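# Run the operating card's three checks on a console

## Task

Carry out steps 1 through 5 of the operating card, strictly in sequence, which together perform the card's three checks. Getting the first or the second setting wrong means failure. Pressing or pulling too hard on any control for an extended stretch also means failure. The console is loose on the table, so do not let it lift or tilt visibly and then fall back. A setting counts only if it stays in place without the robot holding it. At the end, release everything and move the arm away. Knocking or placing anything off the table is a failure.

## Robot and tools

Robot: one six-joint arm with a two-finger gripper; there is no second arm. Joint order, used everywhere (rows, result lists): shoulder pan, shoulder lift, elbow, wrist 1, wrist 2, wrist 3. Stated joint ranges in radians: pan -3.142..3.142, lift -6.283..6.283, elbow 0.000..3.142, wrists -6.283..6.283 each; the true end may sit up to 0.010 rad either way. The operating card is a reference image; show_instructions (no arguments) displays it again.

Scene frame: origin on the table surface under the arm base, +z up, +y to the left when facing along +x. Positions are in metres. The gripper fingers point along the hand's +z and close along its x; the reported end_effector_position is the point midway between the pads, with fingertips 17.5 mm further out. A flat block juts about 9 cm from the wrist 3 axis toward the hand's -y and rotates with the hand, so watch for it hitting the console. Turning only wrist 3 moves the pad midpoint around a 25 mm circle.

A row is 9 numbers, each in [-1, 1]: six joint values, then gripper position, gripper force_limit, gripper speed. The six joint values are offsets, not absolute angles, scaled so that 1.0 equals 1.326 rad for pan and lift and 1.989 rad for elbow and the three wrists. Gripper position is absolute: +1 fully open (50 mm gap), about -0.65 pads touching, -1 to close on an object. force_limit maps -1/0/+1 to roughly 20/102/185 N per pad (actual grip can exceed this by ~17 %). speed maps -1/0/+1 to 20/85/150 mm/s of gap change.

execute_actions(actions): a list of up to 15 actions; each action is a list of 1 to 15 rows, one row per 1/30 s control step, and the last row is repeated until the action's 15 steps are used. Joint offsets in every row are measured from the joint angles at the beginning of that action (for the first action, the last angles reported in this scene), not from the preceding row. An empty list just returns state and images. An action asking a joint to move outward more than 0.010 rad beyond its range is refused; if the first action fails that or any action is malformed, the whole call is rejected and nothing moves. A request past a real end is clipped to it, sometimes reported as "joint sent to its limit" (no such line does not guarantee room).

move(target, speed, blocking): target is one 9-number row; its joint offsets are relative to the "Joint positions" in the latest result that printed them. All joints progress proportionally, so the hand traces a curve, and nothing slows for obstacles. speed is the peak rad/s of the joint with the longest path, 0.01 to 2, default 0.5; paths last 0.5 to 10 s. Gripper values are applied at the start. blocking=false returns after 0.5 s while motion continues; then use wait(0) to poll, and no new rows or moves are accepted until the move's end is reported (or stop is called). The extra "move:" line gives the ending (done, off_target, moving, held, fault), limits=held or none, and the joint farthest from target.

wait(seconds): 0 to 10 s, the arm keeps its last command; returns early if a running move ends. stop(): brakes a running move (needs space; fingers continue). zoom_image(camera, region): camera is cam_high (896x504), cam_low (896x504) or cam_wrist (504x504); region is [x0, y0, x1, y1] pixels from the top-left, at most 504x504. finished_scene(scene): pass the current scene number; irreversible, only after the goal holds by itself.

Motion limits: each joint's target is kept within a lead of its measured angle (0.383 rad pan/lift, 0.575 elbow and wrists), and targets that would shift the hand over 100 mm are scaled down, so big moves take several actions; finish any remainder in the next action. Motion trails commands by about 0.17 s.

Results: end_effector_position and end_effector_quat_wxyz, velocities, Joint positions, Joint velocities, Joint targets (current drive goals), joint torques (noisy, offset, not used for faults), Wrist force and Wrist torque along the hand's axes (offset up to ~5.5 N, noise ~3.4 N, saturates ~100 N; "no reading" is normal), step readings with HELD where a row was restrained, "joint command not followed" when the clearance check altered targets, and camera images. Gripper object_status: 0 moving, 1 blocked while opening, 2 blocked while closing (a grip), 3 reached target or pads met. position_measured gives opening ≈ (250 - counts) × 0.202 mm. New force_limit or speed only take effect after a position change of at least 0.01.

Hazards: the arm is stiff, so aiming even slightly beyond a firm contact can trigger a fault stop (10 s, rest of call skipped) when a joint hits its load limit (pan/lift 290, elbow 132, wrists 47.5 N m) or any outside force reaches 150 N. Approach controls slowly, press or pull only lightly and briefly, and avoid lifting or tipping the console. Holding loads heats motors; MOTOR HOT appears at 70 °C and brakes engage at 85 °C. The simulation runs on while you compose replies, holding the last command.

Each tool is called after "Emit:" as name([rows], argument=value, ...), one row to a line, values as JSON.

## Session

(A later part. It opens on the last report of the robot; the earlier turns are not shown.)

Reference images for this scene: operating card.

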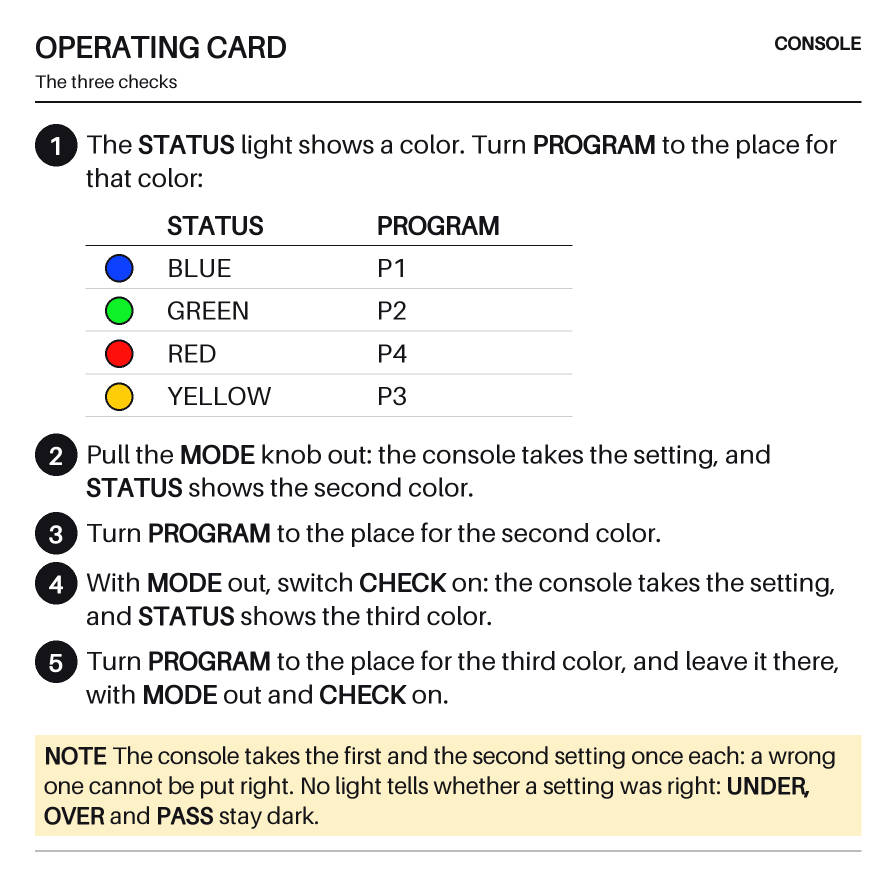

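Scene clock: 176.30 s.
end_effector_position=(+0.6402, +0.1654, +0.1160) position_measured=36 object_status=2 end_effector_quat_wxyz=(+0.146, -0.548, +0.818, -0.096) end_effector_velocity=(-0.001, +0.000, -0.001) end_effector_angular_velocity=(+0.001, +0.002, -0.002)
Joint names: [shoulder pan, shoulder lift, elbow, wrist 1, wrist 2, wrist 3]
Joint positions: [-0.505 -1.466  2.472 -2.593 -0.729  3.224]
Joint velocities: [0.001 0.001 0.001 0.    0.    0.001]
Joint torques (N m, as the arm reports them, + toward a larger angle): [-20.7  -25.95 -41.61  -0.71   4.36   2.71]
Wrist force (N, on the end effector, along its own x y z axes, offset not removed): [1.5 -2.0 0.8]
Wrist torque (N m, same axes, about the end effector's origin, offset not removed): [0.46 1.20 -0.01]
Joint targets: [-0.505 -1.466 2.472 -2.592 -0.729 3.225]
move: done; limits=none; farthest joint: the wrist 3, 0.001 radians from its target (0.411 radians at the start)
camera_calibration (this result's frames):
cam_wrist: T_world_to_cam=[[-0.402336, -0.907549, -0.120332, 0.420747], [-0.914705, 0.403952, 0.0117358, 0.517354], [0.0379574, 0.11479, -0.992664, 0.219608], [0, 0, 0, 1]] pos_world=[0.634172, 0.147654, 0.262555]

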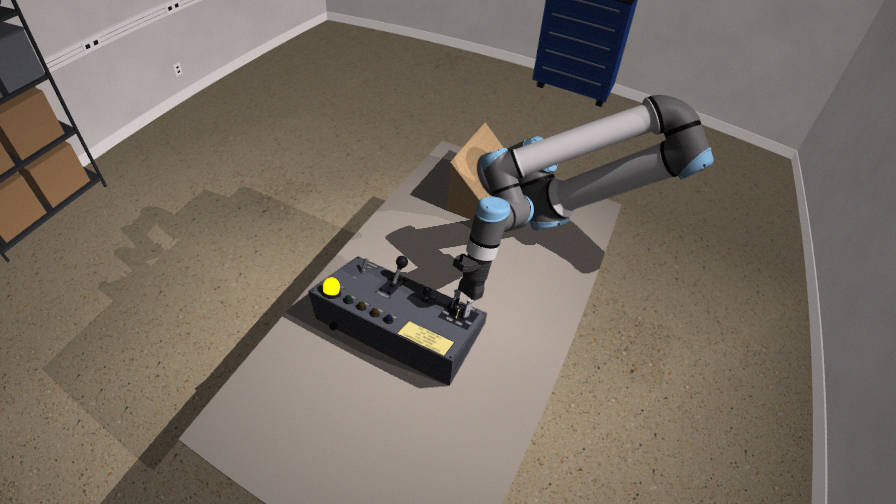

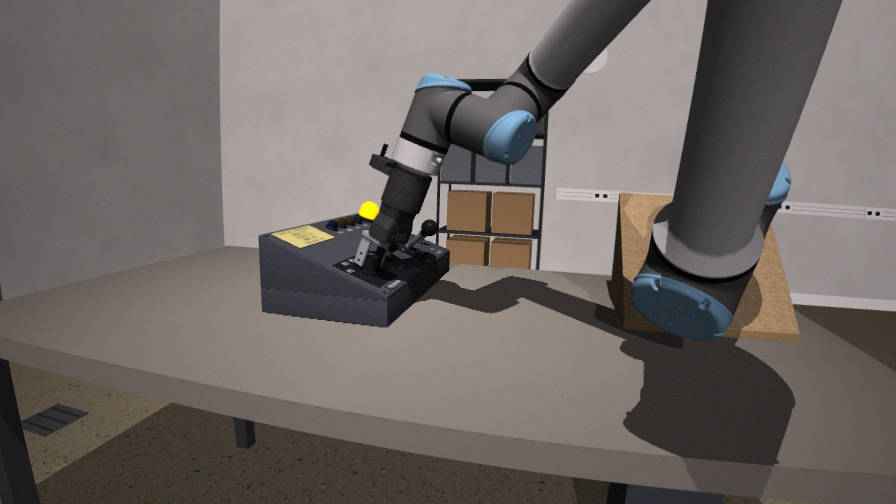

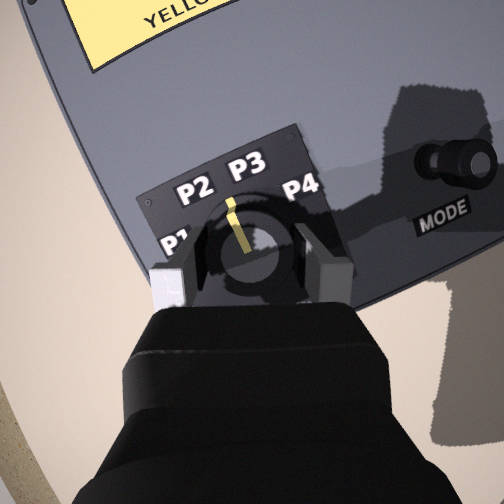

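Emit:
move(target=[0.00925,-0.00389,-0.00536,0.00102,0,0.2070,-1,-0.88,-0.6], speed=0.7)

Emit:
execute_actions([
  [[0,0,0,0,0,0,1,-0.88,0]],
])

Scene clock: 185.73 s.
end_effector_position=(+0.6399, +0.1654, +0.1159) position_measured=36 object_status=2 end_effector_quat_wxyz=(+0.162, -0.378, +0.909, -0.066) end_effector_velocity=(-0.000, -0.000, +0.000) end_effector_angular_velocity=(+0.000, +0.000, -0.003)
Joint names: [shoulder pan, shoulder lift, elbow, wrist 1, wrist 2, wrist 3]
Joint positions: [-0.493 -1.471  2.461 -2.591 -0.729  3.635]
Joint velocities: [-0.    -0.     0.     0.    -0.001  0.002]
Joint torques (N m, as the arm reports them, + toward a larger angle): [-18.6  -30.49 -37.52   0.43   0.99   2.82]
Wrist force (N, on the end effector, along its own x y z axes, offset not removed): [-0.4 -18.2 11.9]
Wrist torque (N m, same axes, about the end effector's origin, offset not removed): [0.45 1.32 0.15]
Joint targets: [-0.493 -1.471 2.461 -2.590 -0.729 3.636]
move: done; limits=none; farthest joint: the shoulder pan, 0.000 radians from its target (0.012 radians at the start)
camera_calibration (this result's frames):
cam_wrist: T_world_to_cam=[[-0.698707, -0.677978, -0.228373, 0.584738], [-0.708347, 0.700355, 0.0880182, 0.327168], [0.100268, 0.223266, -0.969587, 0.159066], [0, 0, 0, 1]] pos_world=[0.62436, 0.131792, 0.25897]

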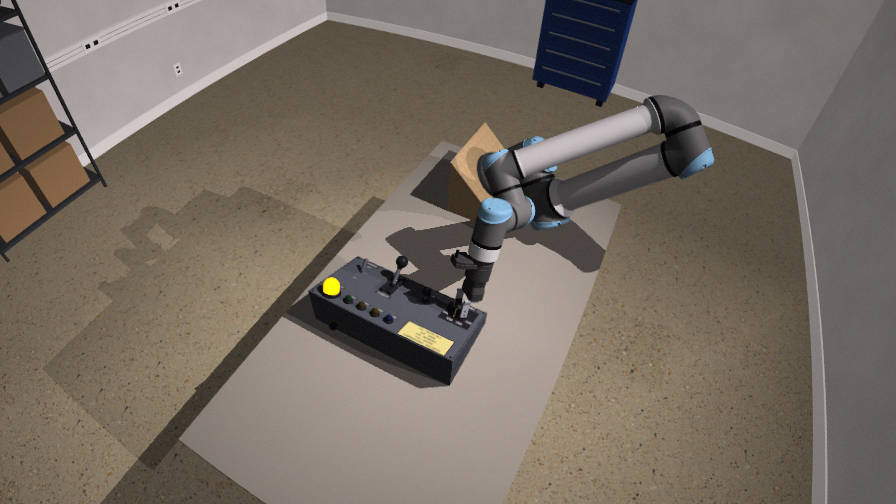

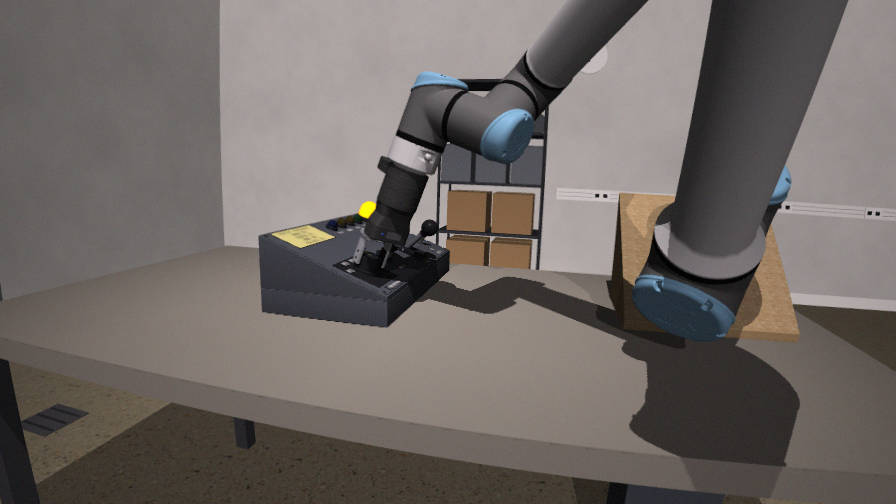

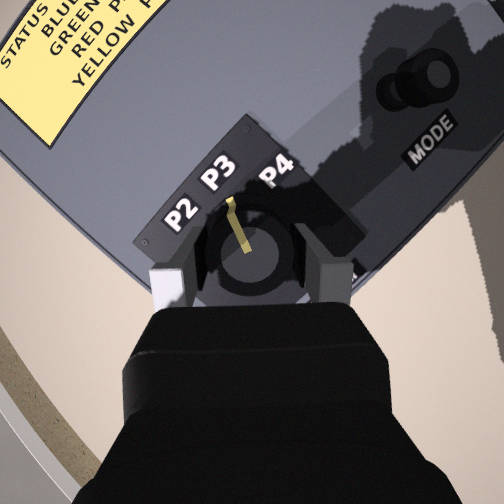

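Scene clock: 186.23 s.
end_effector_position=(+0.6399, +0.1654, +0.1159) position_measured=3 object_status=3 end_effector_quat_wxyz=(+0.162, -0.378, +0.909, -0.066) end_effector_velocity=(-0.000, +0.000, -0.000) end_effector_angular_velocity=(-0.003, +0.000, +0.003)
Joint names: [shoulder pan, shoulder lift, elbow, wrist 1, wrist 2, wrist 3]
Joint positions: [-0.493 -1.471  2.461 -2.59  -0.729  3.635]
Joint velocities: [ 0.001 -0.     0.    -0.002 -0.002 -0.002]
Joint torques (N m, as the arm reports them, + toward a larger angle): [-33.16 -18.54 -38.12  -1.81   0.64  -1.37]
Wrist force (N, on the end effector, along its own x y z axes, offset not removed): [0.3 -3.0 1.4]
Wrist torque (N m, same axes, about the end effector's origin, offset not removed): [-0.40 -0.16 0.01]
Joint targets: [-0.493 -1.471 2.461 -2.591 -0.729 3.635]
Step readings (joint positions):
0: [-0.493 -1.471 2.461 -2.591 -0.729 3.635]
1: [-0.493 -1.471 2.461 -2.590 -0.729 3.635]
2: [-0.493 -1.471 2.461 -2.590 -0.729 3.635]
4: [-0.493 -1.471 2.461 -2.590 -0.729 3.635]
8: [-0.493 -1.471 2.461 -2.590 -0.729 3.635]
15: Joint positions above
camera_calibration (this result's frames):
cam_wrist: T_world_to_cam=[[-0.698752, -0.677932, -0.228372, 0.584774], [-0.708305, 0.700393, 0.0880619, 0.327094], [0.10025, 0.223291, -0.969583, 0.159059], [0, 0, 0, 1]] pos_world=[0.624348, 0.131826, 0.258963]

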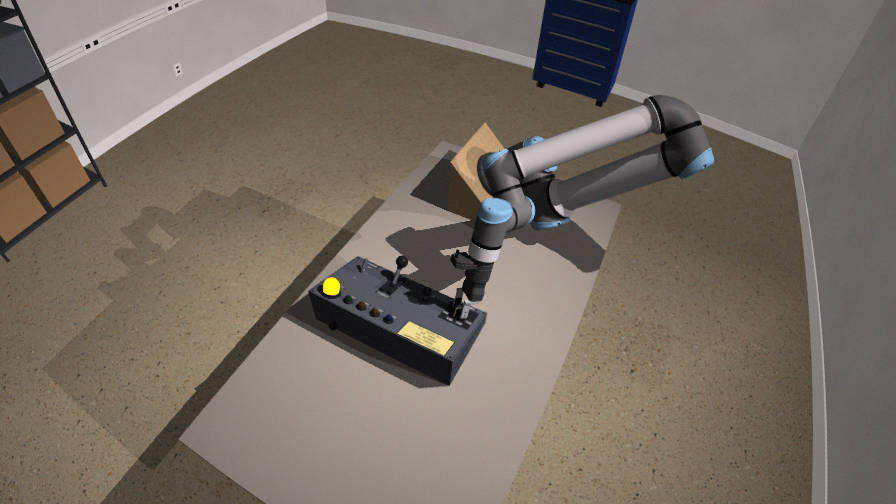

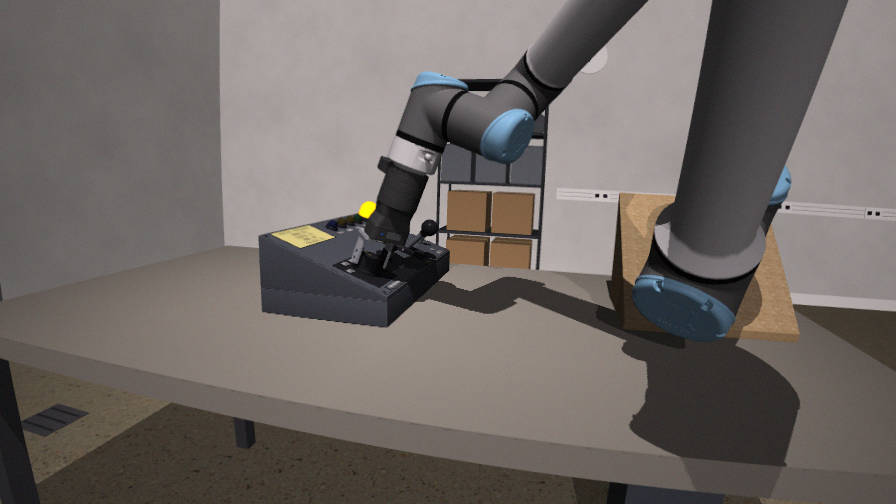

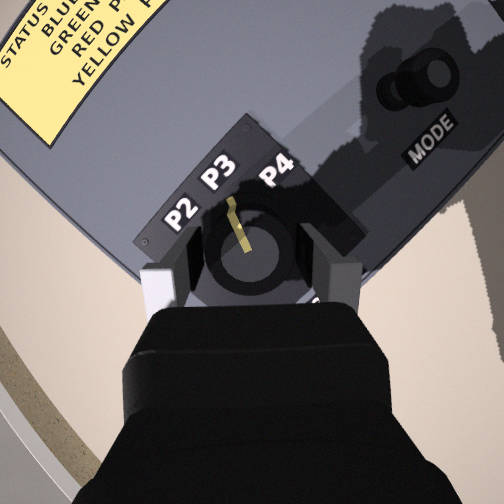

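Emit:
move(target=[-0.0459,-0.0698,-0.0007,0.0817,0,-0.0461,1,-0.6,0], speed=0.4)

Scene clock: 210.73 s.
end_effector_position=(+0.6238, +0.1662, +0.1522) position_measured=3 object_status=3 end_effector_quat_wxyz=(+0.162, -0.378, +0.909, -0.065) end_effector_velocity=(-0.000, +0.000, +0.001) end_effector_angular_velocity=(-0.001, -0.001, +0.002)
Joint names: [shoulder pan, shoulder lift, elbow, wrist 1, wrist 2, wrist 3]
Joint positions: [-0.553 -1.563  2.46  -2.428 -0.729  3.544]
Joint velocities: [-0.001 -0.003 -0.     0.003 -0.    -0.003]
Joint torques (N m, as the arm reports them, + toward a larger angle): [-51.05 -18.64 -43.8   -1.19   0.75  -1.7 ]
Wrist force (N, on the end effector, along its own x y z axes, offset not removed): [-3.5 -4.0 -0.9]
Wrist torque (N m, same axes, about the end effector's origin, offset not removed): [-0.73 0.45 0.06]
Joint targets: [-0.554 -1.564 2.460 -2.428 -0.729 3.544]
move: done; limits=none; farthest joint: the wrist 1, 0.001 radians from its target (0.163 radians at the start)
camera_calibration (this result's frames):
cam_wrist: T_world_to_cam=[[-0.698694, -0.677956, -0.22848, 0.582342], [-0.708385, 0.700273, 0.0883684, 0.312011], [0.100088, 0.223594, -0.96953, 0.195695], [0, 0, 0, 1]] pos_world=[0.608316, 0.132553, 0.295214]

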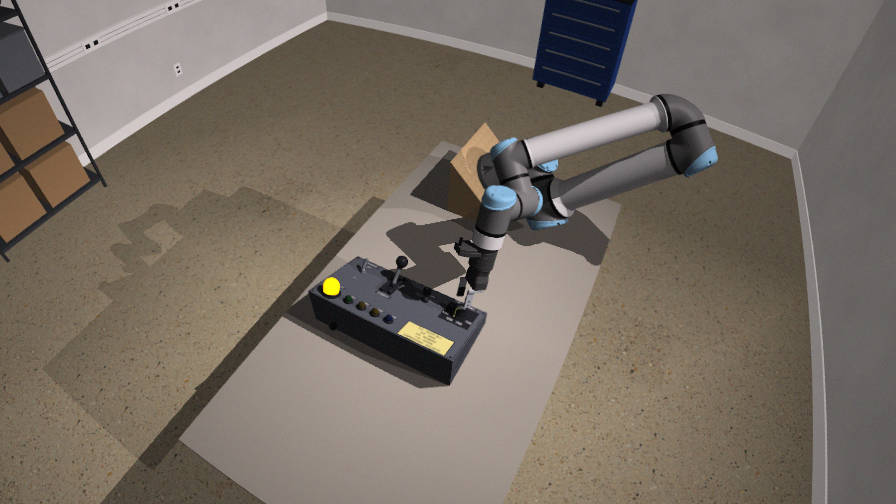

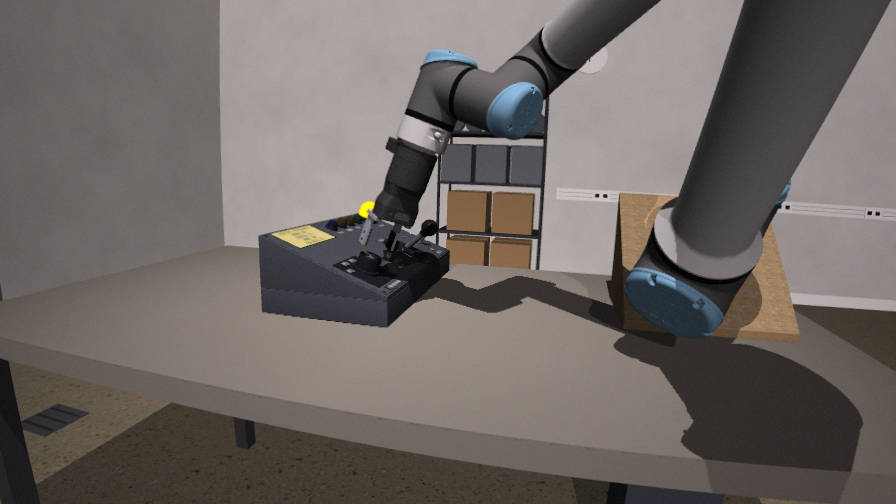

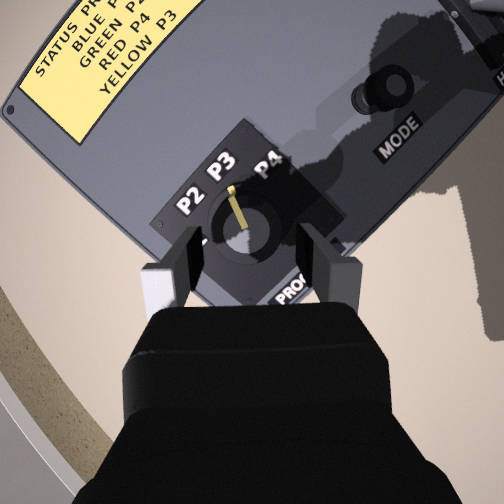

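Emit:
move(target=[-0.1279,0.1512,0.0013,-0.0099,-0.0104,-0.5189,1,-0.6,0], speed=1.0)

Emit:
zoom_image(camera="cam_wrist", region=[170,160,330,320])

Scene clock: 224.60 s.
end_effector_position=(+0.6270, +0.0459, +0.1543) position_measured=3 object_status=3 end_effector_quat_wxyz=(-0.125, +0.696, -0.696, +0.123) end_effector_velocity=(-0.000, -0.000, -0.001) end_effector_angular_velocity=(-0.000, +0.001, +0.003)
Joint names: [shoulder pan, shoulder lift, elbow, wrist 1, wrist 2, wrist 3]
Joint positions: [-0.723 -1.363  2.462 -2.448 -0.75   2.512]
Joint velocities: [-0.     0.002  0.     0.    -0.    -0.004]
Joint torques (N m, as the arm reports them, + toward a larger angle): [-53.78   2.63 -29.3   -7.36  -2.36  -1.63]
Wrist force (N, on the end effector, along its own x y z axes, offset not removed): [-2.5 2.7 -2.2]
Wrist torque (N m, same axes, about the end effector's origin, offset not removed): [0.47 0.27 0.06]
Joint targets: [-0.723 -1.363 2.462 -2.448 -0.750 2.512]
move: done; limits=none; farthest joint: the shoulder pan, 0.000 radians from its target (0.169 radians at the start)
camera_calibration (this result's frames):
cam_wrist: T_world_to_cam=[[-0.0480541, -0.998817, 0.00748603, 0.0738468], [-0.998621, 0.0478834, -0.0215245, 0.627164], [0.0211406, -0.00851005, -0.99974, 0.289181], [0, 0, 0, 1]] pos_world=[0.623735, 0.0461896, 0.302052]

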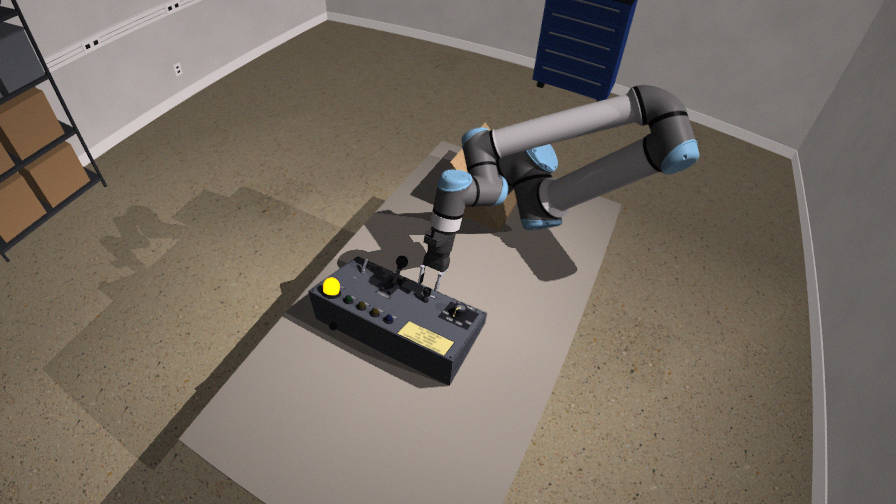

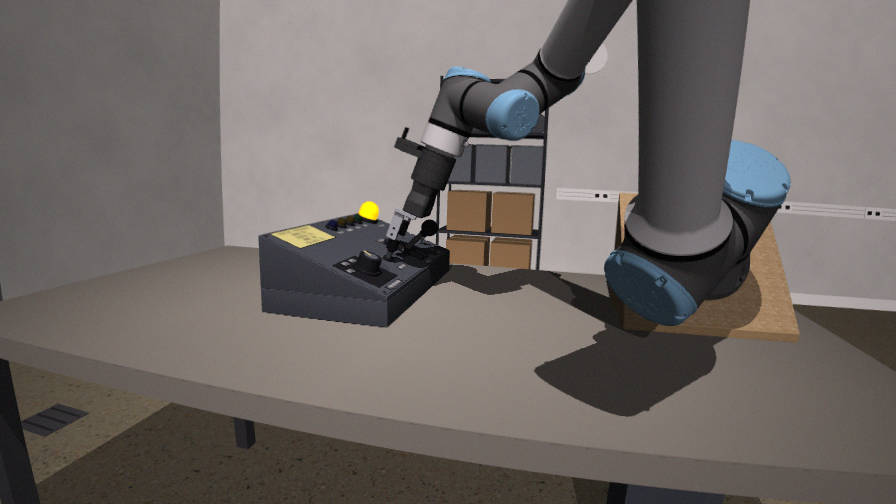

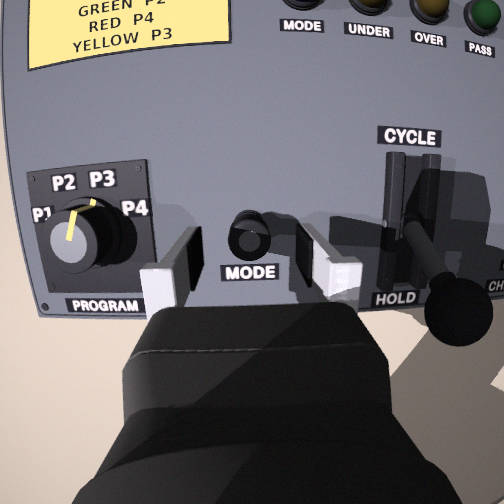

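Region (170, 160, 330, 320) of cam_wrist's 504x504 image, scaled by 3.150, with more detail than that image has.

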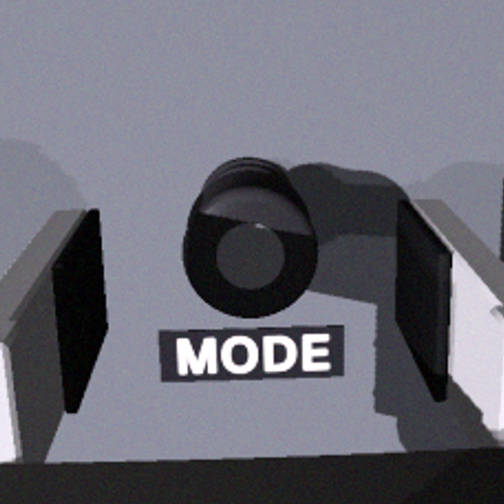

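Emit:
move(target=[0.03673,0.05321,0.00353,-0.06507,0.00481,0.03544,0.5,-0.6,0], speed=0.2)

Emit:
zoom_image(camera="cam_wrist", region=[170,160,330,320])

Scene clock: 245.90 s.
end_effector_position=(+0.6376, +0.0460, +0.1221) position_measured=78 object_status=3 end_effector_quat_wxyz=(-0.125, +0.696, -0.696, +0.123) end_effector_velocity=(-0.000, -0.000, -0.001) end_effector_angular_velocity=(+0.001, +0.001, -0.003)
Joint names: [shoulder pan, shoulder lift, elbow, wrist 1, wrist 2, wrist 3]
Joint positions: [-0.674 -1.293  2.469 -2.577 -0.74   2.583]
Joint velocities: [ 0.001  0.002  0.    -0.003 -0.001  0.004]
Joint torques (N m, as the arm reports them, + toward a larger angle): [-31.62  -2.75 -26.67  -7.01   3.48   3.09]
Wrist force (N, on the end effector, along its own x y z axes, offset not removed): [-0.4 -1.5 -0.2]
Wrist torque (N m, same axes, about the end effector's origin, offset not removed): [-0.19 -0.02 -0.09]
Joint targets: [-0.674 -1.292 2.469 -2.577 -0.740 2.583]
move: done; limits=none; farthest joint: the shoulder pan, 0.000 radians from its target (0.049 radians at the start)
camera_calibration (this result's frames):
cam_wrist: T_world_to_cam=[[-0.0480231, -0.998819, 0.00743157, 0.0747252], [-0.998621, 0.0478531, -0.0215733, 0.63705], [0.0211922, -0.00845734, -0.99974, 0.256707], [0, 0, 0, 1]] pos_world=[0.63432, 0.0463231, 0.269828]

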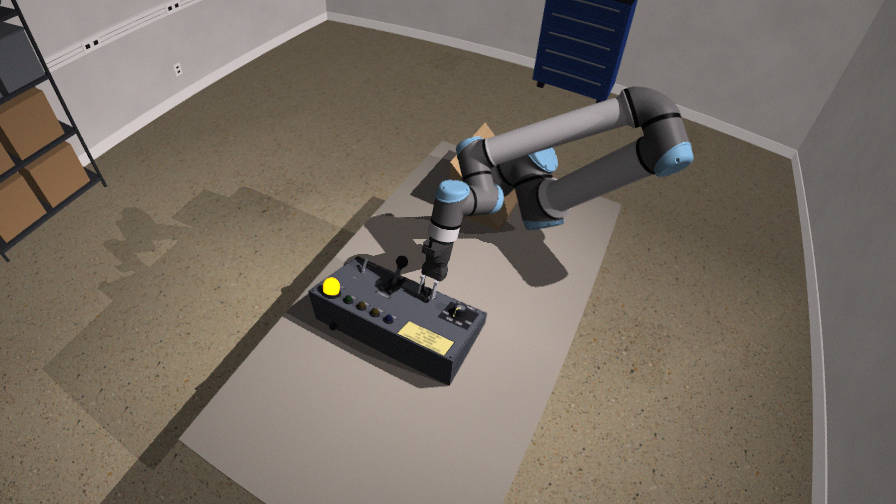

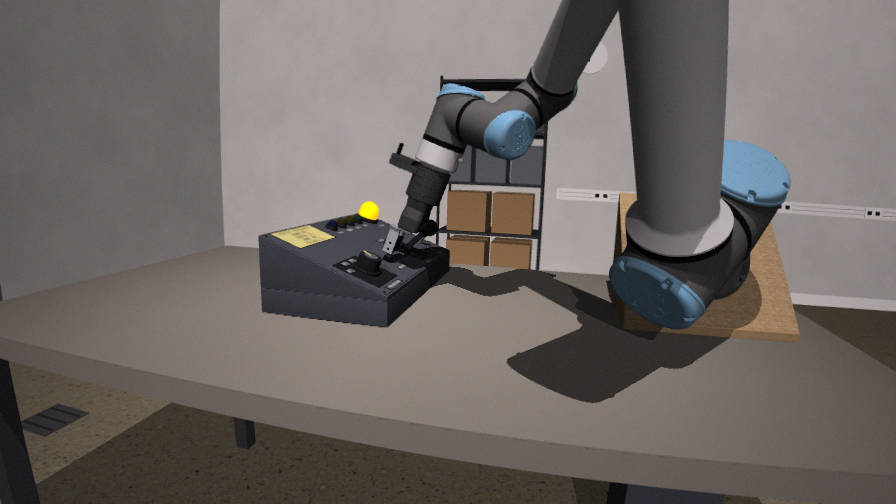

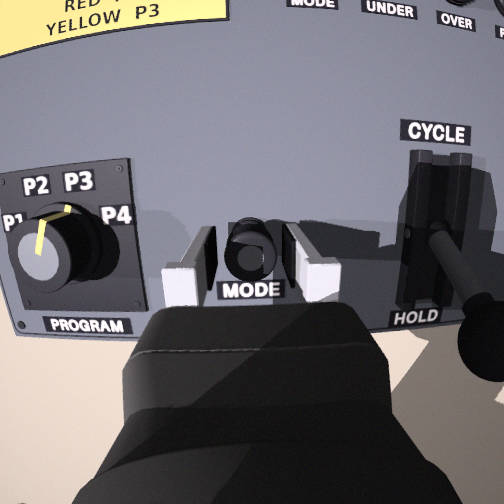

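Region (170, 160, 330, 320) of cam_wrist's 504x504 image, scaled by 3.150, with more detail than that image has.

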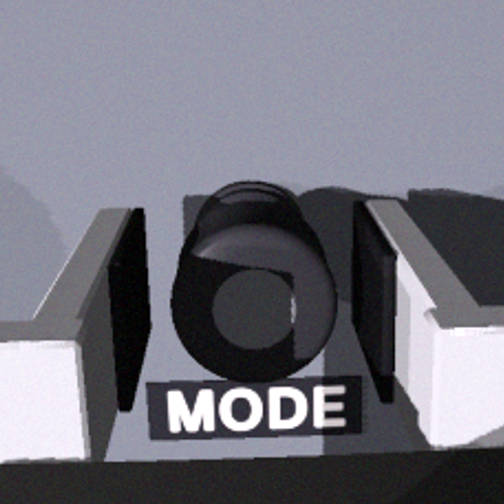

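Emit:
execute_actions([
  [[-0.0002,0.0002,0,0,0,0,-1,-0.6,-0.6]],
])

Scene clock: 251.87 s.
end_effector_position=(+0.6375, +0.0458, +0.1221) position_measured=131 object_status=2 end_effector_quat_wxyz=(-0.125, +0.696, -0.696, +0.123) end_effector_velocity=(-0.000, -0.001, +0.000) end_effector_angular_velocity=(-0.001, +0.000, -0.002)
Joint names: [shoulder pan, shoulder lift, elbow, wrist 1, wrist 2, wrist 3]
Joint positions: [-0.675 -1.292  2.469 -2.577 -0.74   2.583]
Joint velocities: [-0.001  0.    -0.     0.001 -0.002  0.   ]
Joint torques (N m, as the arm reports them, + toward a larger angle): [-55.58  -4.96 -30.52  -0.47   2.13  -1.48]
Wrist force (N, on the end effector, along its own x y z axes, offset not removed): [1.1 -0.6 1.3]
Wrist torque (N m, same axes, about the end effector's origin, offset not removed): [0.26 0.48 0.01]
Joint targets: [-0.675 -1.292 2.469 -2.577 -0.740 2.583]
Step readings (joint positions):
0: [-0.674 -1.292 2.469 -2.577 -0.740 2.583]
1: [-0.674 -1.292 2.469 -2.577 -0.740 2.583]
2: [-0.674 -1.292 2.469 -2.577 -0.740 2.583]
4: [-0.674 -1.292 2.469 -2.577 -0.740 2.583]
8: [-0.674 -1.292 2.469 -2.577 -0.740 2.583]
15: Joint positions above
camera_calibration (this result's frames):
cam_wrist: T_world_to_cam=[[-0.0482987, -0.998806, 0.00728353, 0.0747431], [-0.998607, 0.0481313, -0.021632, 0.637027], [0.0212556, -0.00831818, -0.999739, 0.256651], [0, 0, 0, 1]] pos_world=[0.634294, 0.0461278, 0.26982]

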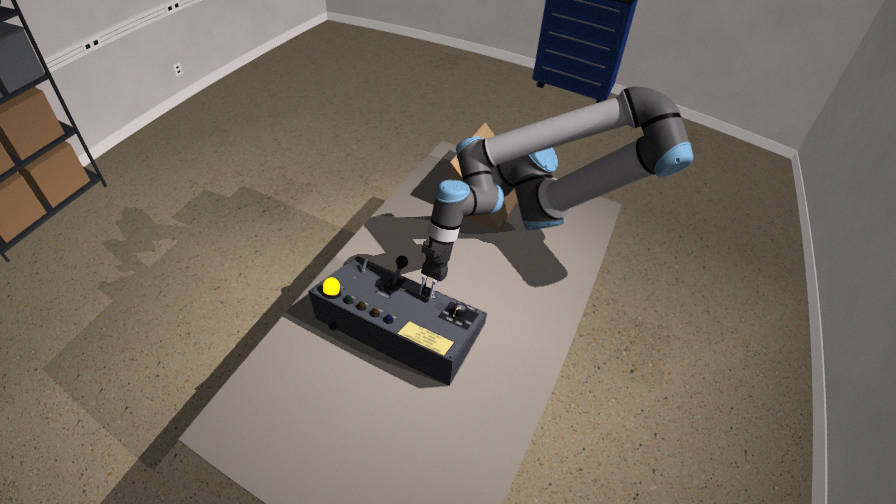

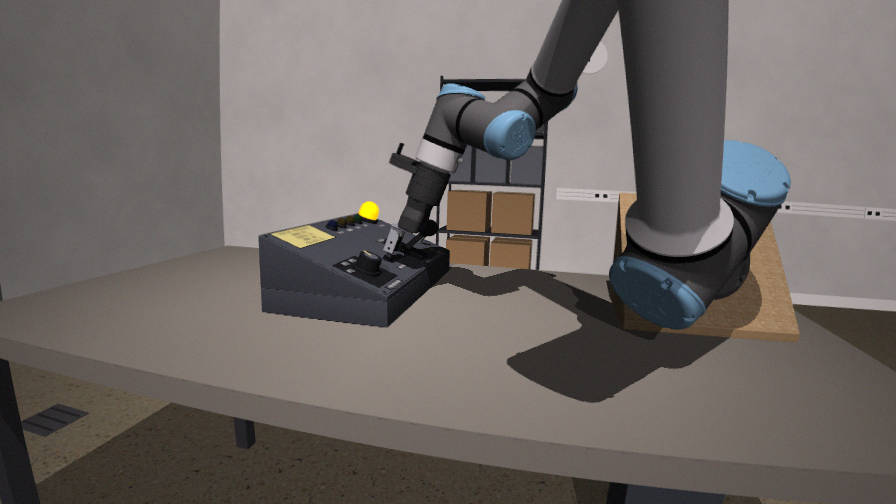

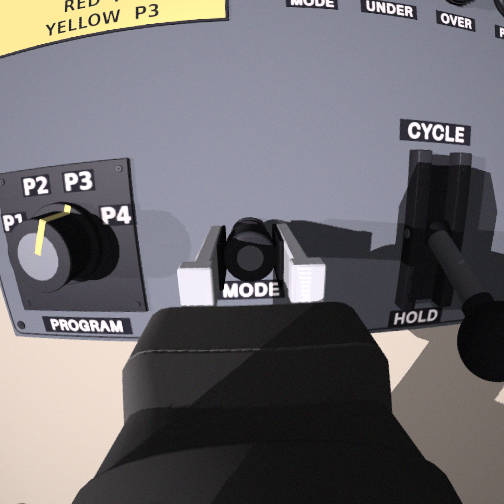

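Emit:
move(target=[-0.00881,-0.01302,-0.00028,0.01528,-0.00104,-0.00857,-1,-0.6,-0.6], speed=0.035)

Scene clock: 265.53 s.
end_effector_position=(+0.6348, +0.0458, +0.1295) position_measured=131 object_status=2 end_effector_quat_wxyz=(-0.125, +0.696, -0.696, +0.123) end_effector_velocity=(-0.000, -0.000, +0.002) end_effector_angular_velocity=(-0.002, -0.000, -0.002)
Joint names: [shoulder pan, shoulder lift, elbow, wrist 1, wrist 2, wrist 3]
Joint positions: [-0.686 -1.309  2.469 -2.547 -0.742  2.566]
Joint velocities: [-0.001 -0.003 -0.001  0.003 -0.002  0.001]
Joint torques (N m, as the arm reports them, + toward a larger angle): [-55.82 -24.68 -40.92   0.26  -2.32  -1.49]
Wrist force (N, on the end effector, along its own x y z axes, offset not removed): [-0.2 -3.8 -3.1]
Wrist torque (N m, same axes, about the end effector's origin, offset not removed): [-0.14 0.24 -0.14]
Joint targets: [-0.686 -1.310 2.469 -2.547 -0.742 2.566]
move: done; limits=none; farthest joint: the shoulder pan, 0.001 radians from its target (0.012 radians at the start)
camera_calibration (this result's frames):
cam_wrist: T_world_to_cam=[[-0.0482815, -0.998807, 0.00732588, 0.0745166], [-0.998607, 0.048113, -0.0216614, 0.63448], [0.0212831, -0.00836152, -0.999739, 0.264127], [0, 0, 0, 1]] pos_world=[0.631572, 0.0461095, 0.277256]

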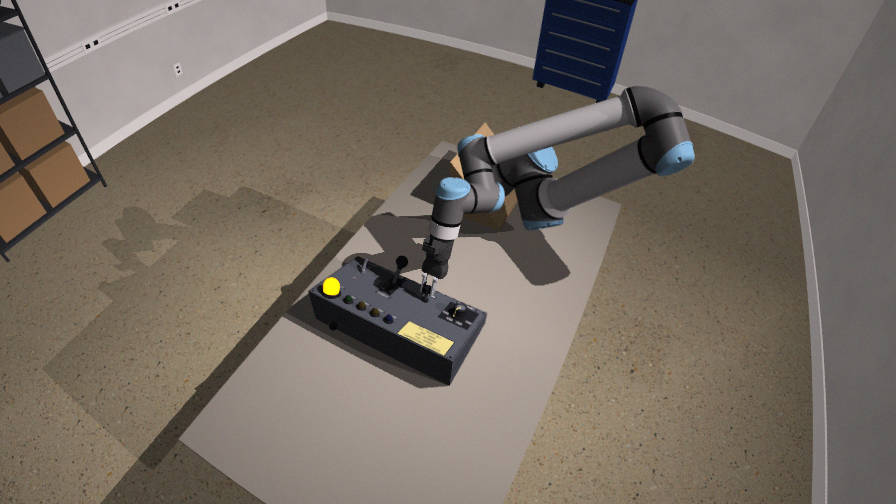

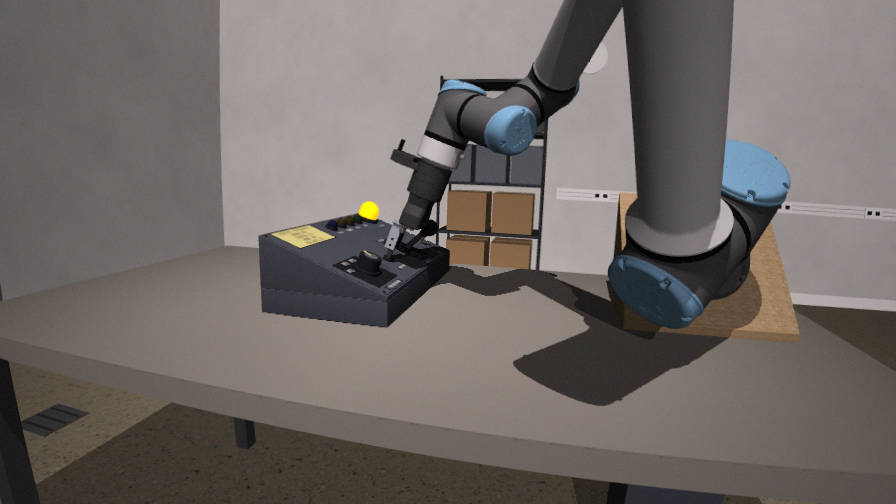

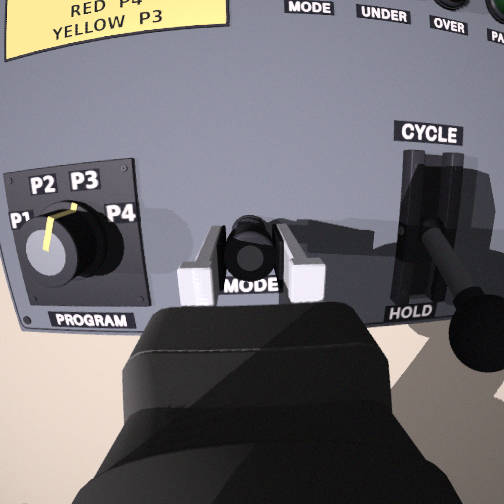

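Emit:
move(target=[-0.0044,-0.00645,-0.0002,0.00764,-0.00054,-0.00426,-1,-0.6,-0.6], speed=0.03)

Scene clock: 283.07 s.
end_effector_position=(+0.6335, +0.0458, +0.1332) position_measured=131 object_status=2 end_effector_quat_wxyz=(-0.125, +0.696, -0.696, +0.123) end_effector_velocity=(-0.000, +0.000, +0.001) end_effector_angular_velocity=(+0.001, -0.001, -0.001)
Joint names: [shoulder pan, shoulder lift, elbow, wrist 1, wrist 2, wrist 3]
Joint positions: [-0.692 -1.318  2.468 -2.532 -0.743  2.558]
Joint velocities: [-0.002 -0.002  0.     0.002  0.001  0.   ]
Joint torques (N m, as the arm reports them, + toward a larger angle): [-53.44 -21.72 -39.18   0.46  -2.74  -1.39]
Wrist force (N, on the end effector, along its own x y z axes, offset not removed): [0.6 -3.0 -8.3]
Wrist torque (N m, same axes, about the end effector's origin, offset not removed): [-0.01 0.01 -0.05]
Joint targets: [-0.692 -1.318 2.468 -2.532 -0.743 2.557]
move: done; limits=none; farthest joint: the wrist 1, 0.001 radians from its target (0.015 radians at the start)
camera_calibration (this result's frames):
cam_wrist: T_world_to_cam=[[-0.0482811, -0.998807, 0.00733268, 0.0744191], [-0.998607, 0.0481122, -0.0216782, 0.633214], [0.0212995, -0.00836911, -0.999738, 0.267817], [0, 0, 0, 1]] pos_world=[0.630221, 0.0461064, 0.280928]

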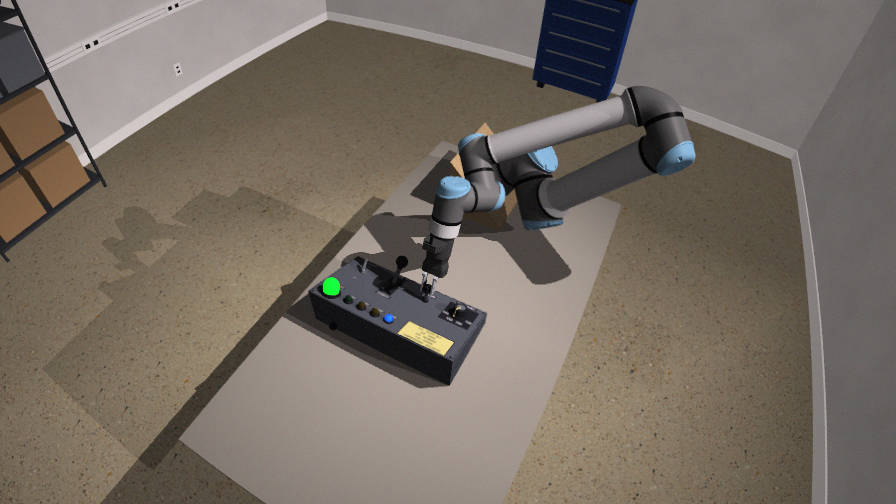

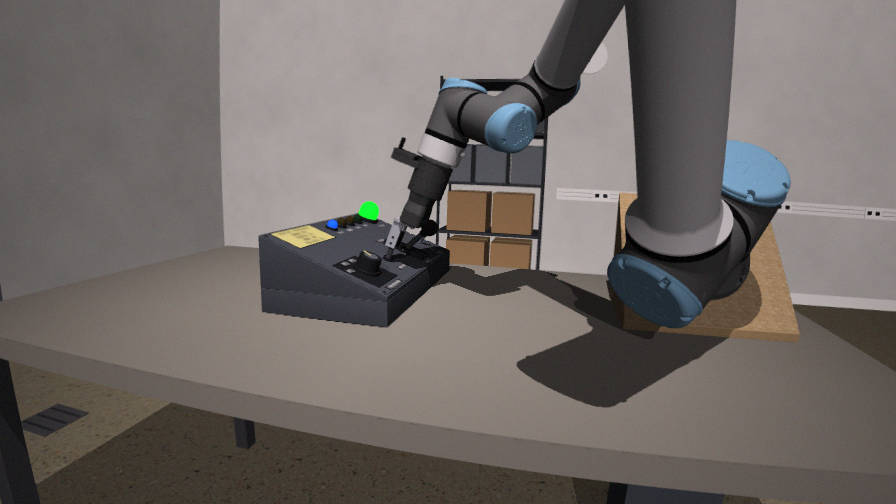

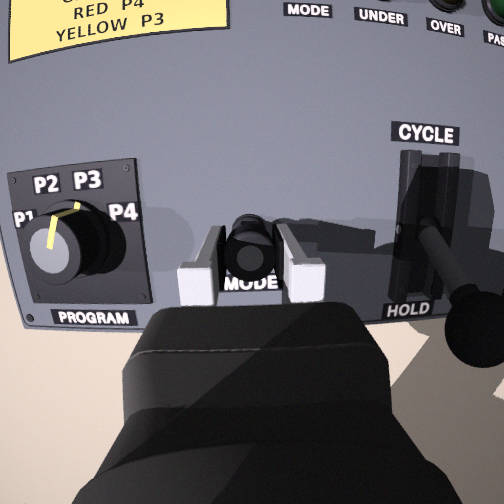

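Emit:
move(target=[-0.0384,-0.0552,-0.0035,0.0669,-0.0055,-0.0368,1,-0.88,0.6], speed=0.25)

Scene clock: 298.43 s.
end_effector_position=(+0.6213, +0.0461, +0.1662) position_measured=3 object_status=3 end_effector_quat_wxyz=(-0.125, +0.696, -0.696, +0.123) end_effector_velocity=(-0.001, -0.001, +0.001) end_effector_angular_velocity=(-0.002, +0.000, -0.000)
Joint names: [shoulder pan, shoulder lift, elbow, wrist 1, wrist 2, wrist 3]
Joint positions: [-0.743 -1.391  2.461 -2.4   -0.754  2.485]
Joint velocities: [-0.003 -0.002 -0.     0.003 -0.002 -0.003]
Joint torques (N m, as the arm reports them, + toward a larger angle): [-54.92 -19.92 -45.8   -0.6   -3.02  -1.18]
Wrist force (N, on the end effector, along its own x y z axes, offset not removed): [-2.2 2.2 -2.0]
Wrist torque (N m, same axes, about the end effector's origin, offset not removed): [0.43 0.10 -0.03]
Joint targets: [-0.743 -1.391 2.461 -2.399 -0.754 2.484]
move: done; limits=none; farthest joint: the wrist 1, 0.001 radians from its target (0.133 radians at the start)
camera_calibration (this result's frames):
cam_wrist: T_world_to_cam=[[-0.0478545, -0.998824, 0.00780846, 0.0735981], [-0.99862, 0.0476725, -0.022033, 0.62185], [0.0216348, -0.00885206, -0.999727, 0.30085], [0, 0, 0, 1]] pos_world=[0.618005, 0.0465295, 0.313894]

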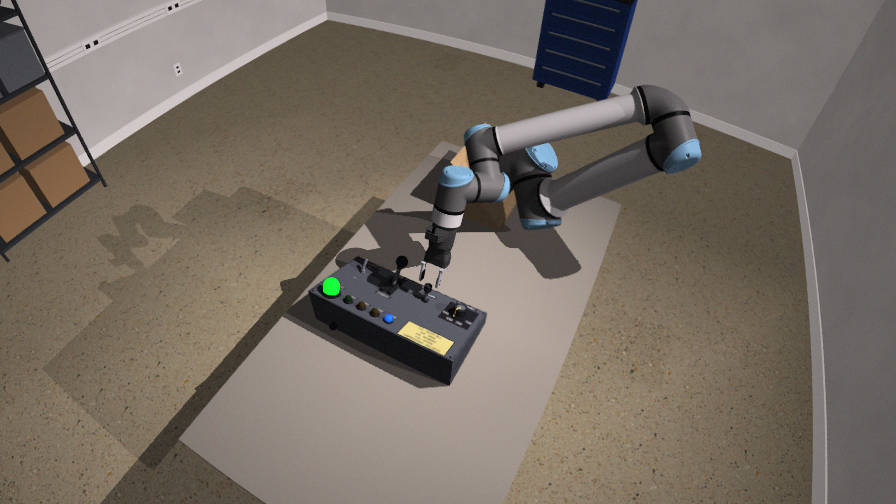

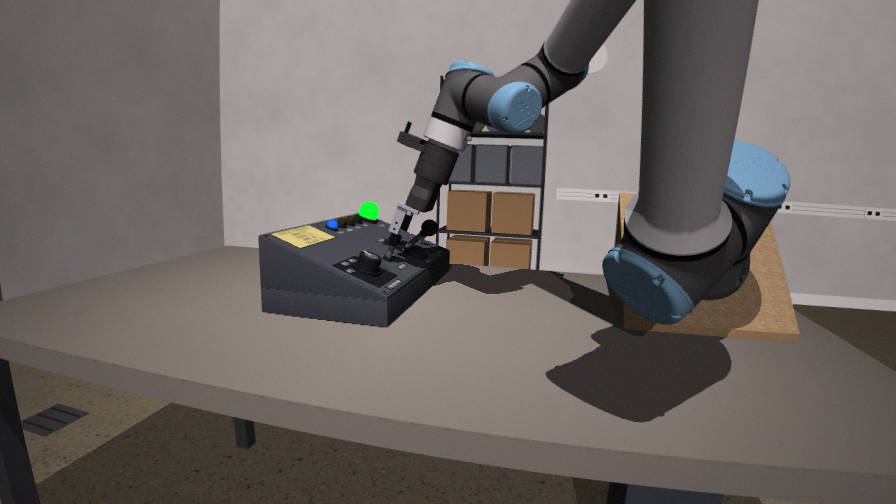

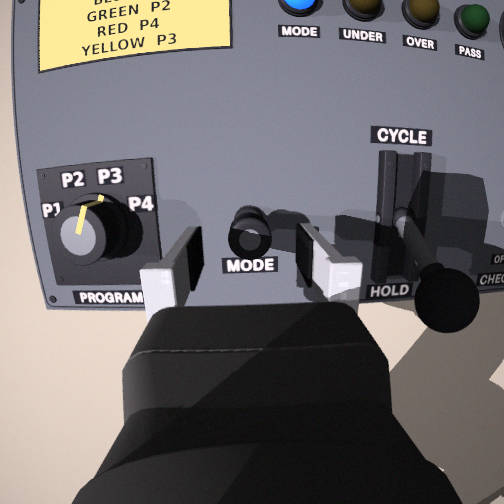

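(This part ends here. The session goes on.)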